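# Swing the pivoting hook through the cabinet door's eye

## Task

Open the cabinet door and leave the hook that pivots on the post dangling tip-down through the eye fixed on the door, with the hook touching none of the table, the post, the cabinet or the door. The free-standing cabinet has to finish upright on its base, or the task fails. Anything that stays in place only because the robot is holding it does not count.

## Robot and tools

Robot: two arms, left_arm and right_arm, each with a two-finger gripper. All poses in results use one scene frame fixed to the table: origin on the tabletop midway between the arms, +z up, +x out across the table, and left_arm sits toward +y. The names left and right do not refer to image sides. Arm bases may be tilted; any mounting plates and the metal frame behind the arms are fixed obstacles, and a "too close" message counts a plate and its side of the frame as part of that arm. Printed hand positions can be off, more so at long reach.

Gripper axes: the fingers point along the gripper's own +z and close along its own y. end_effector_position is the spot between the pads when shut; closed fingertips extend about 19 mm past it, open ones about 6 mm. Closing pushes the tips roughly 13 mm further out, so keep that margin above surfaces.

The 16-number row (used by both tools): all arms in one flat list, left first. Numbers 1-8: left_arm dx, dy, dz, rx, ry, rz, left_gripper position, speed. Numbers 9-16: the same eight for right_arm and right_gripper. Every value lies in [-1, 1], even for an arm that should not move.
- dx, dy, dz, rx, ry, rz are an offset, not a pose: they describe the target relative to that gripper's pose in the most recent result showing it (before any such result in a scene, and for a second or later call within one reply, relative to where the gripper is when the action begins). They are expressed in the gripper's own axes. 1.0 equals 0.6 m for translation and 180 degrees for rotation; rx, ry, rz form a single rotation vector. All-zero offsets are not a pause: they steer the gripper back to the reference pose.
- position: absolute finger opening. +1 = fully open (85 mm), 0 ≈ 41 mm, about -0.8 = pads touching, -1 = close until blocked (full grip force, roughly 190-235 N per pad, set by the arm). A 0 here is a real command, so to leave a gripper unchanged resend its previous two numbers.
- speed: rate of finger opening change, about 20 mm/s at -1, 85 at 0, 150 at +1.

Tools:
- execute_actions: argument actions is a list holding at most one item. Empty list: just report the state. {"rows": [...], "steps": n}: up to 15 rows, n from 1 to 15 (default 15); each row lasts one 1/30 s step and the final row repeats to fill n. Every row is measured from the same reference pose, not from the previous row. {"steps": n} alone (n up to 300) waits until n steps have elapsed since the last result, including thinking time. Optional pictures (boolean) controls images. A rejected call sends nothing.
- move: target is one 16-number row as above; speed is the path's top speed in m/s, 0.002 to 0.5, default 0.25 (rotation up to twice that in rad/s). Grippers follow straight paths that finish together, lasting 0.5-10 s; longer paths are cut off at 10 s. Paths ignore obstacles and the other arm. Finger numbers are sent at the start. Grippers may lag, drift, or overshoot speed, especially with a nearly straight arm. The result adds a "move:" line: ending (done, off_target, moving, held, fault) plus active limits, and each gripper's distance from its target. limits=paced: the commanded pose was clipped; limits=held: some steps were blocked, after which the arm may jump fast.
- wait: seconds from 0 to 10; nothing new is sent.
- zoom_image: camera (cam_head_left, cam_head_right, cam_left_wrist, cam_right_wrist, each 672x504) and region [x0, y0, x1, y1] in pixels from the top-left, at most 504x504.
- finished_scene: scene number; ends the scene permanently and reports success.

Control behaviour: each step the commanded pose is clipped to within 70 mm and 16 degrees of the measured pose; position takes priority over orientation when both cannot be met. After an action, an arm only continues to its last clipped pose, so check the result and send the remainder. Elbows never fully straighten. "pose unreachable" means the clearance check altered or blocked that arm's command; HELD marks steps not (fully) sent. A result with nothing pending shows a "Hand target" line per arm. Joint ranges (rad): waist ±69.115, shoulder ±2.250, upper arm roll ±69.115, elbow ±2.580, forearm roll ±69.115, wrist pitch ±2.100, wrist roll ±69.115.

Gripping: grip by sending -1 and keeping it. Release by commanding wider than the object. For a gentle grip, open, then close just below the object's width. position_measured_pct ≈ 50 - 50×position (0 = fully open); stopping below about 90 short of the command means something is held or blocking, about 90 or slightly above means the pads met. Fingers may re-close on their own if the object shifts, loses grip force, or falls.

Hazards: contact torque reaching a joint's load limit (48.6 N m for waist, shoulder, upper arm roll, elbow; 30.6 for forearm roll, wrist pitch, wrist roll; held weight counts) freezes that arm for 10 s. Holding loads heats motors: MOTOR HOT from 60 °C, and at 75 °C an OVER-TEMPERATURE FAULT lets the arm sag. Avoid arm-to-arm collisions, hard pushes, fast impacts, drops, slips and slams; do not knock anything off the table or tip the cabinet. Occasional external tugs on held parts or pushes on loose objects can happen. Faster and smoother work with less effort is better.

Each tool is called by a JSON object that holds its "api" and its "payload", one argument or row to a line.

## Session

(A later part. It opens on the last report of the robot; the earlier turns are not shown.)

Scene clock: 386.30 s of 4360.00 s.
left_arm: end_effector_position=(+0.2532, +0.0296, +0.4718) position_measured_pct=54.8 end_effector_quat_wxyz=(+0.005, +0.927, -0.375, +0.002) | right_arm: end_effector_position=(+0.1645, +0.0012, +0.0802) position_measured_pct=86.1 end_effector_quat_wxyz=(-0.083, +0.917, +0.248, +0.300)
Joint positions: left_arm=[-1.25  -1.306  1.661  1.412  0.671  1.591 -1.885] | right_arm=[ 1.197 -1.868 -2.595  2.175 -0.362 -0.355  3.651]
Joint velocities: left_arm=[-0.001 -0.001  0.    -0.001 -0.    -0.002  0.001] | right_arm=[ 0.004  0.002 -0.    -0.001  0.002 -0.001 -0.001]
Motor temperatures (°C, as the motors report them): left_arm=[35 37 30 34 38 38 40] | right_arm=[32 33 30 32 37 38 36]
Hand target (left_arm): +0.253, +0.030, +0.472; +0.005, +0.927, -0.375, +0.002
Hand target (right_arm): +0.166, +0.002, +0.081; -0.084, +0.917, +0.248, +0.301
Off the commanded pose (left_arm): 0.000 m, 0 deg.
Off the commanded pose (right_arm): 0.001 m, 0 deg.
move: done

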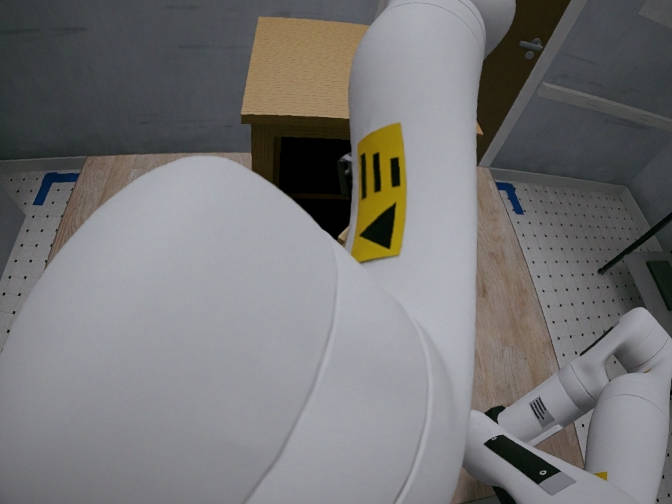

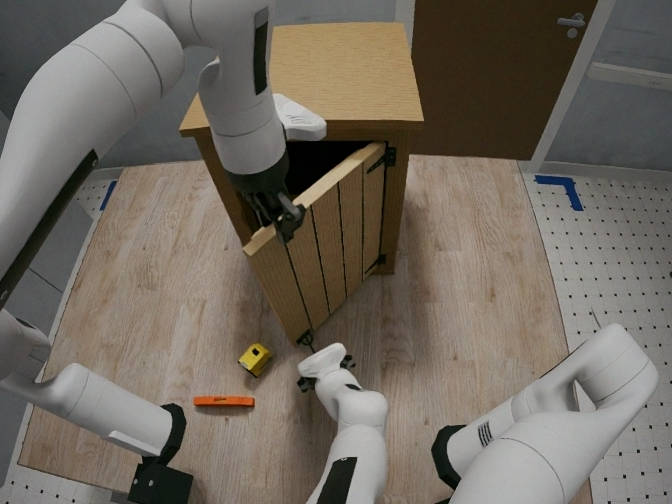

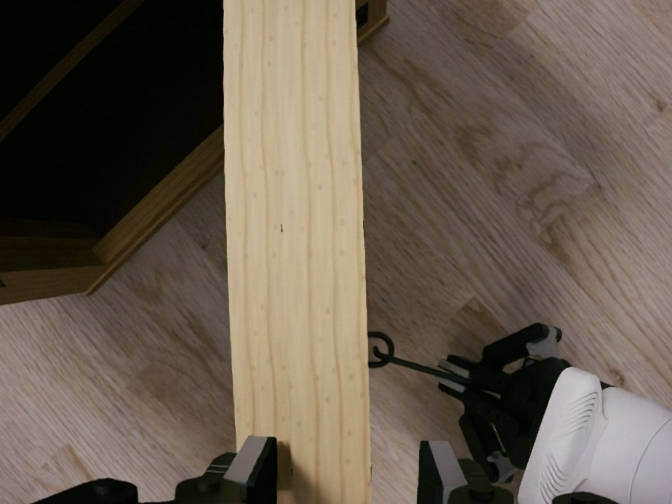

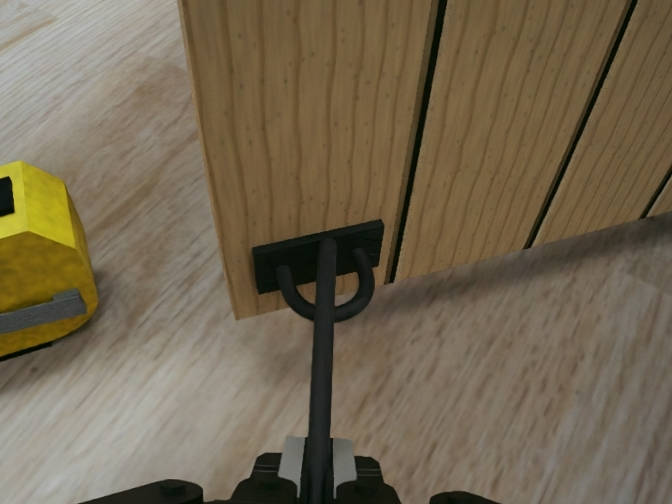

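{"api": "move", "payload": {
  "target": [0,0,0,0,0,0,-0.1,0, -0.0099,0,0.0134,0,-0.03,0,-0.75,-0.5],
  "speed": 0.02
}}

{"api": "move", "payload": {
  "target": [0,0,0,0,0,0,-0.1,0, 0,0,0,0,0,0,-0.3,-0.5]
}}

{"api": "zoom_image", "payload": {
  "camera": "cam_left_wrist",
  "region": [320, 290, 480, 410]
}}

Scene clock: 402.60 s of 4360.00 s.
left_arm: end_effector_position=(+0.2532, +0.0296, +0.4718) position_measured_pct=54.8 end_effector_quat_wxyz=(+0.005, +0.927, -0.375, +0.002) | right_arm: end_effector_position=(+0.1637, +0.0007, +0.0702) position_measured_pct=86.1 end_effector_quat_wxyz=(-0.071, +0.930, +0.253, +0.256)
Joint positions: left_arm=[-1.25  -1.306  1.661  1.412  0.671  1.591 -1.885] | right_arm=[ 1.311 -1.812 -2.59   2.151 -0.282 -0.321  3.689]
Joint velocities: left_arm=[-0.     0.     0.     0.001  0.     0.     0.001] | right_arm=[ 0.003  0.002 -0.    -0.     0.003  0.001 -0.   ]
Motor temperatures (°C, as the motors report them): left_arm=[35 38 30 34 38 38 40] | right_arm=[32 33 30 32 37 38 36]
Hand target (left_arm): +0.253, +0.030, +0.472; +0.005, +0.927, -0.375, +0.002
Hand target (right_arm): +0.165, +0.001, +0.070; -0.071, +0.930, +0.252, +0.256
Off the commanded pose (left_arm): 0.000 m, 0 deg.
Off the commanded pose (right_arm): 0.001 m, 0 deg.
After step 90, 10.73 s passed at rest.
move: done

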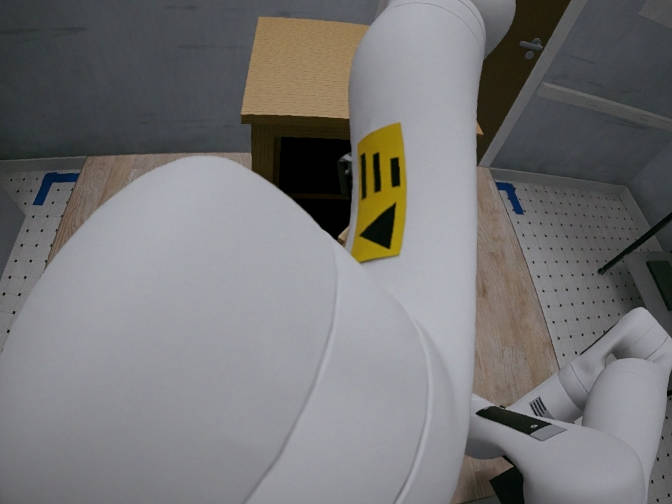

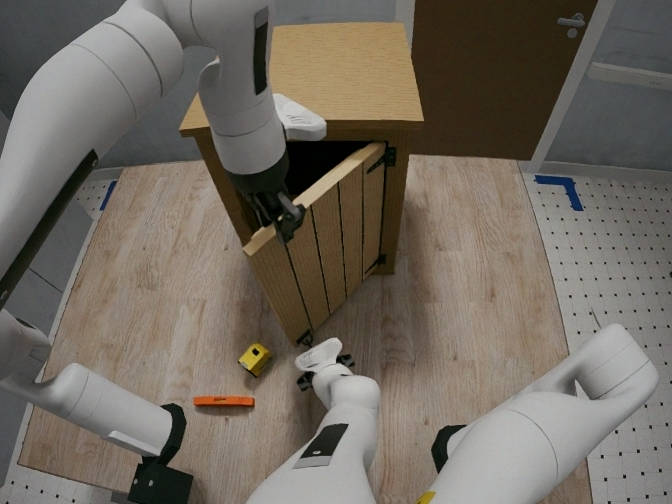

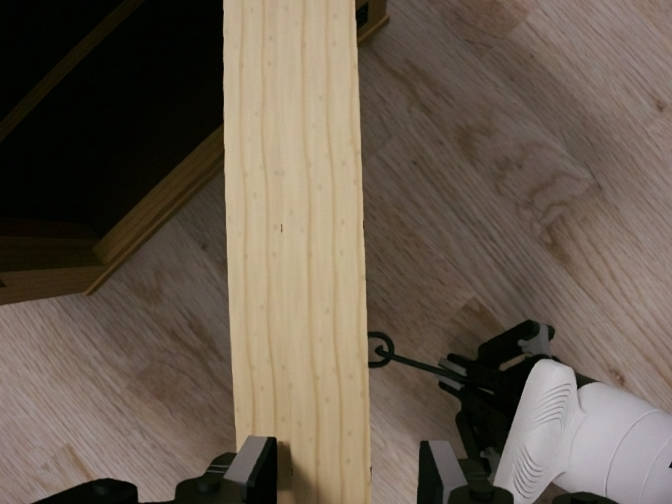

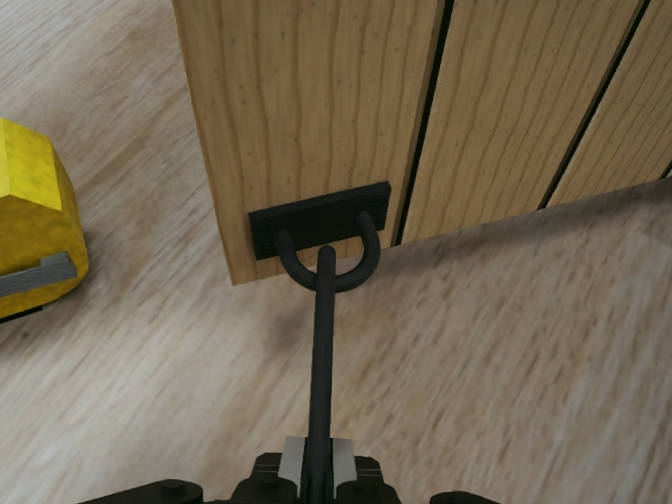

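Scene clock: 403.33 s of 4360.00 s.
left_arm: end_effector_position=(+0.2532, +0.0296, +0.4718) position_measured_pct=54.8 end_effector_quat_wxyz=(+0.005, +0.927, -0.375, +0.002) | right_arm: end_effector_position=(+0.1637, +0.0007, +0.0702) position_measured_pct=65.1 end_effector_quat_wxyz=(-0.071, +0.930, +0.253, +0.256)
Joint positions: left_arm=[-1.25  -1.306  1.661  1.412  0.671  1.591 -1.885] | right_arm=[ 1.311 -1.812 -2.59   2.151 -0.282 -0.321  3.689]
Joint velocities: left_arm=[-0.     0.     0.    -0.     0.    -0.002  0.   ] | right_arm=[ 0.    -0.    -0.001 -0.     0.     0.001  0.001]
Motor temperatures (°C, as the motors report them): left_arm=[35 38 30 34 38 38 40] | right_arm=[32 33 30 32 37 38 36]
Hand target (left_arm): +0.253, +0.030, +0.472; +0.005, +0.927, -0.375, +0.002
Hand target (right_arm): +0.164, +0.001, +0.070; -0.071, +0.930, +0.253, +0.256
Off the commanded pose (left_arm): 0.000 m, 0 deg.
Off the commanded pose (right_arm): 0.000 m, 0 deg.
move: done

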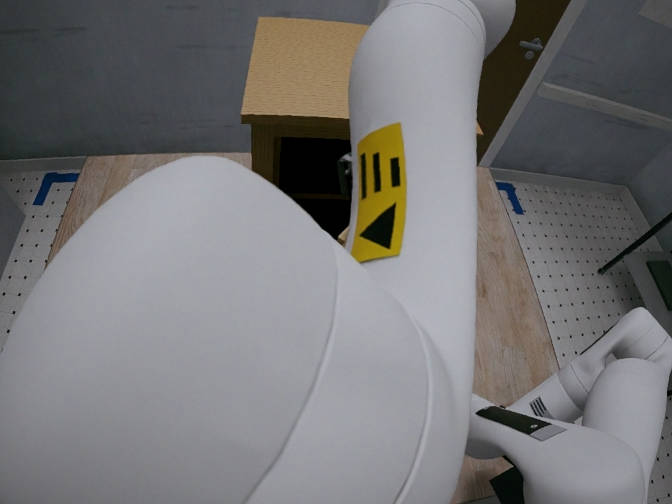

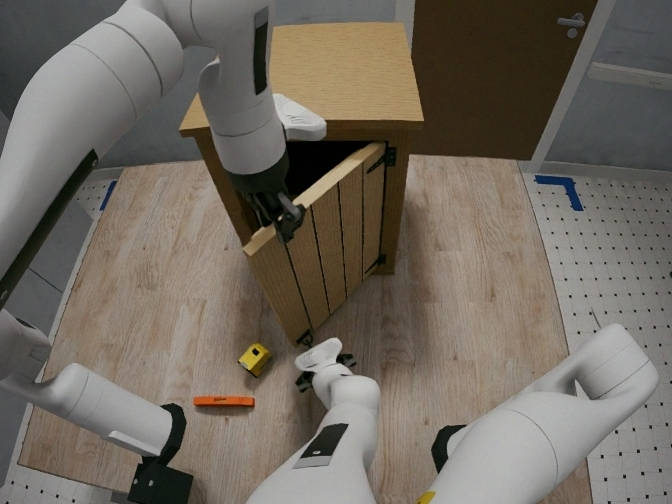

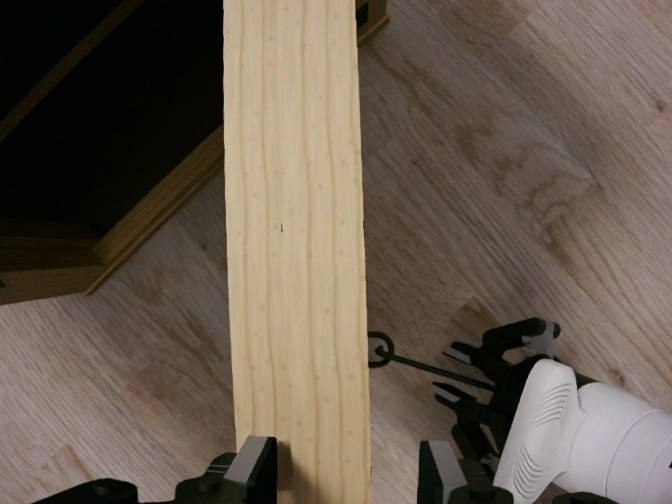

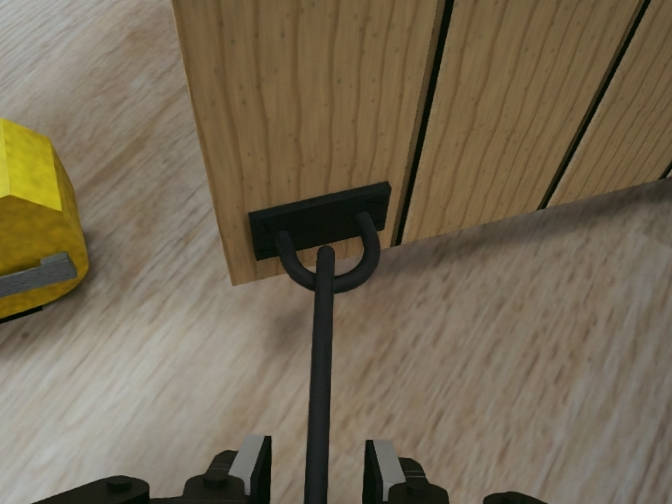

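Region (320, 290, 480, 410) of cam_left_wrist's 672x504 image, scaled by 3.150; it fills the top 378 rows of this view, and the rest is white.

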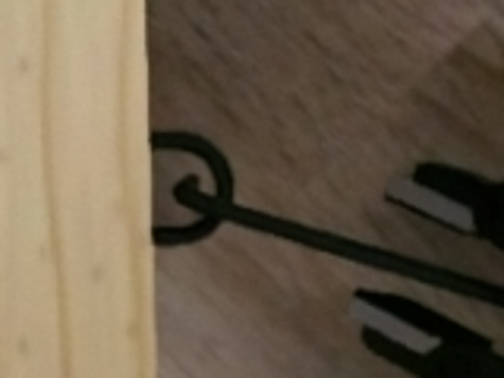

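Hooked. Retract both arms.

{"api": "move", "payload": {
  "target": [0,0,-0.12,0,0,0,-0.1,0, 0,0,-0.15,0,0,0,-0.3,-0.5],
  "speed": 0.1
}}

Scene clock: 407.13 s of 4360.00 s.
left_arm: end_effector_position=(+0.2530, +0.0300, +0.5438) position_measured_pct=54.8 end_effector_quat_wxyz=(+0.005, +0.927, -0.375, +0.002) | right_arm: end_effector_position=(+0.1243, -0.0231, +0.1472) position_measured_pct=65.1 end_effector_quat_wxyz=(-0.071, +0.931, +0.252, +0.256)
Joint positions: left_arm=[-1.274 -1.243  1.633  1.206  0.626  1.771 -1.812] | right_arm=[ 1.133 -1.614 -2.596  2.267 -0.306 -0.17   3.687]
Joint velocities: left_arm=[-0.002  0.    -0.    -0.003 -0.     0.002  0.001] | right_arm=[-0.005  0.006  0.    -0.    -0.     0.001  0.001]
Motor temperatures (°C, as the motors report them): left_arm=[35 38 30 34 38 38 40] | right_arm=[32 33 30 32 37 38 36]
Hand target (left_arm): +0.253, +0.030, +0.544; +0.005, +0.927, -0.375, +0.002
Hand target (right_arm): +0.124, -0.023, +0.147; -0.071, +0.931, +0.252, +0.256
Off the commanded pose (left_arm): 0.000 m, 0 deg.
Off the commanded pose (right_arm): 0.000 m, 0 deg.
move: done

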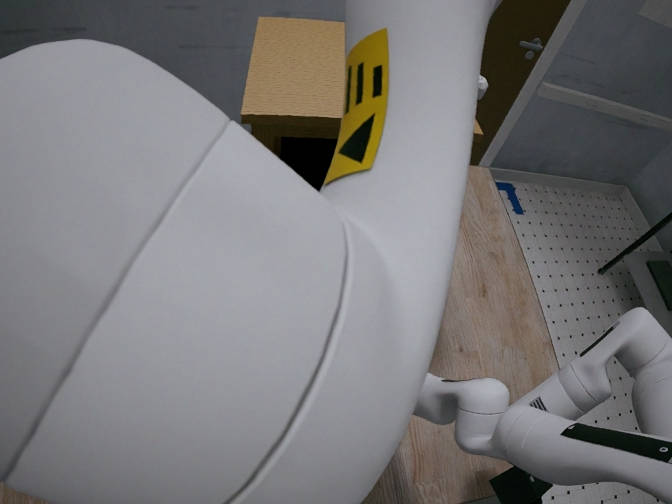

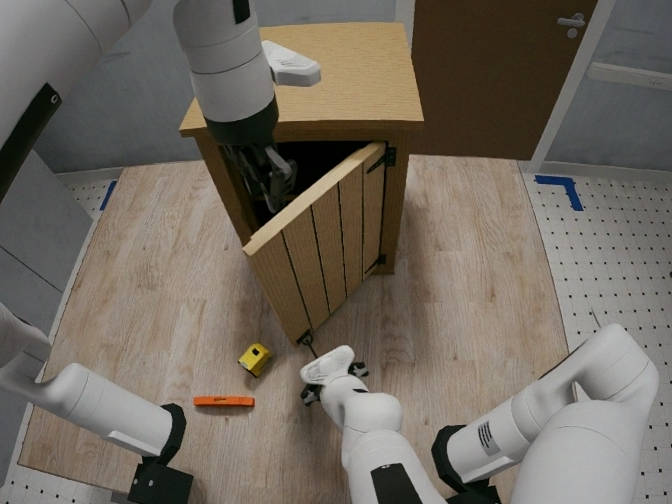

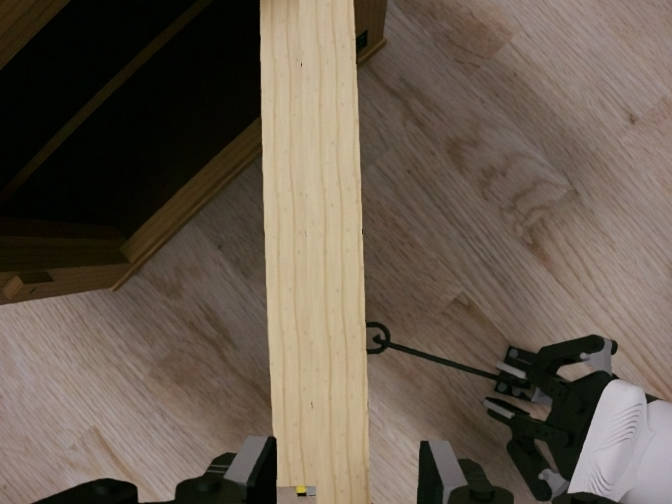

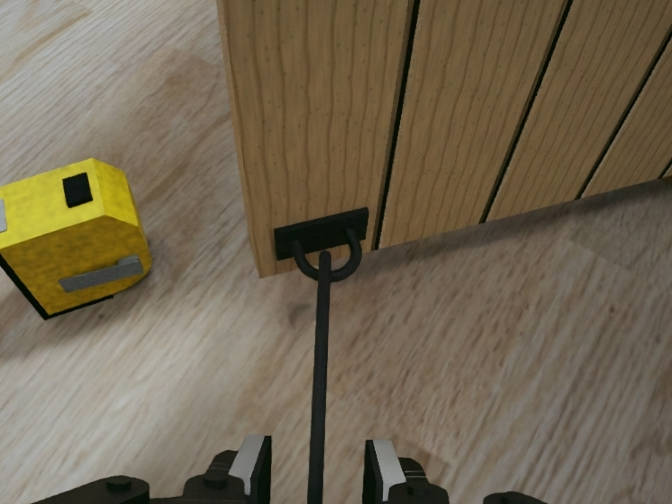

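{"api": "finished_scene", "payload": {
  "scene": 1
}}

The scene is finished: the task was done.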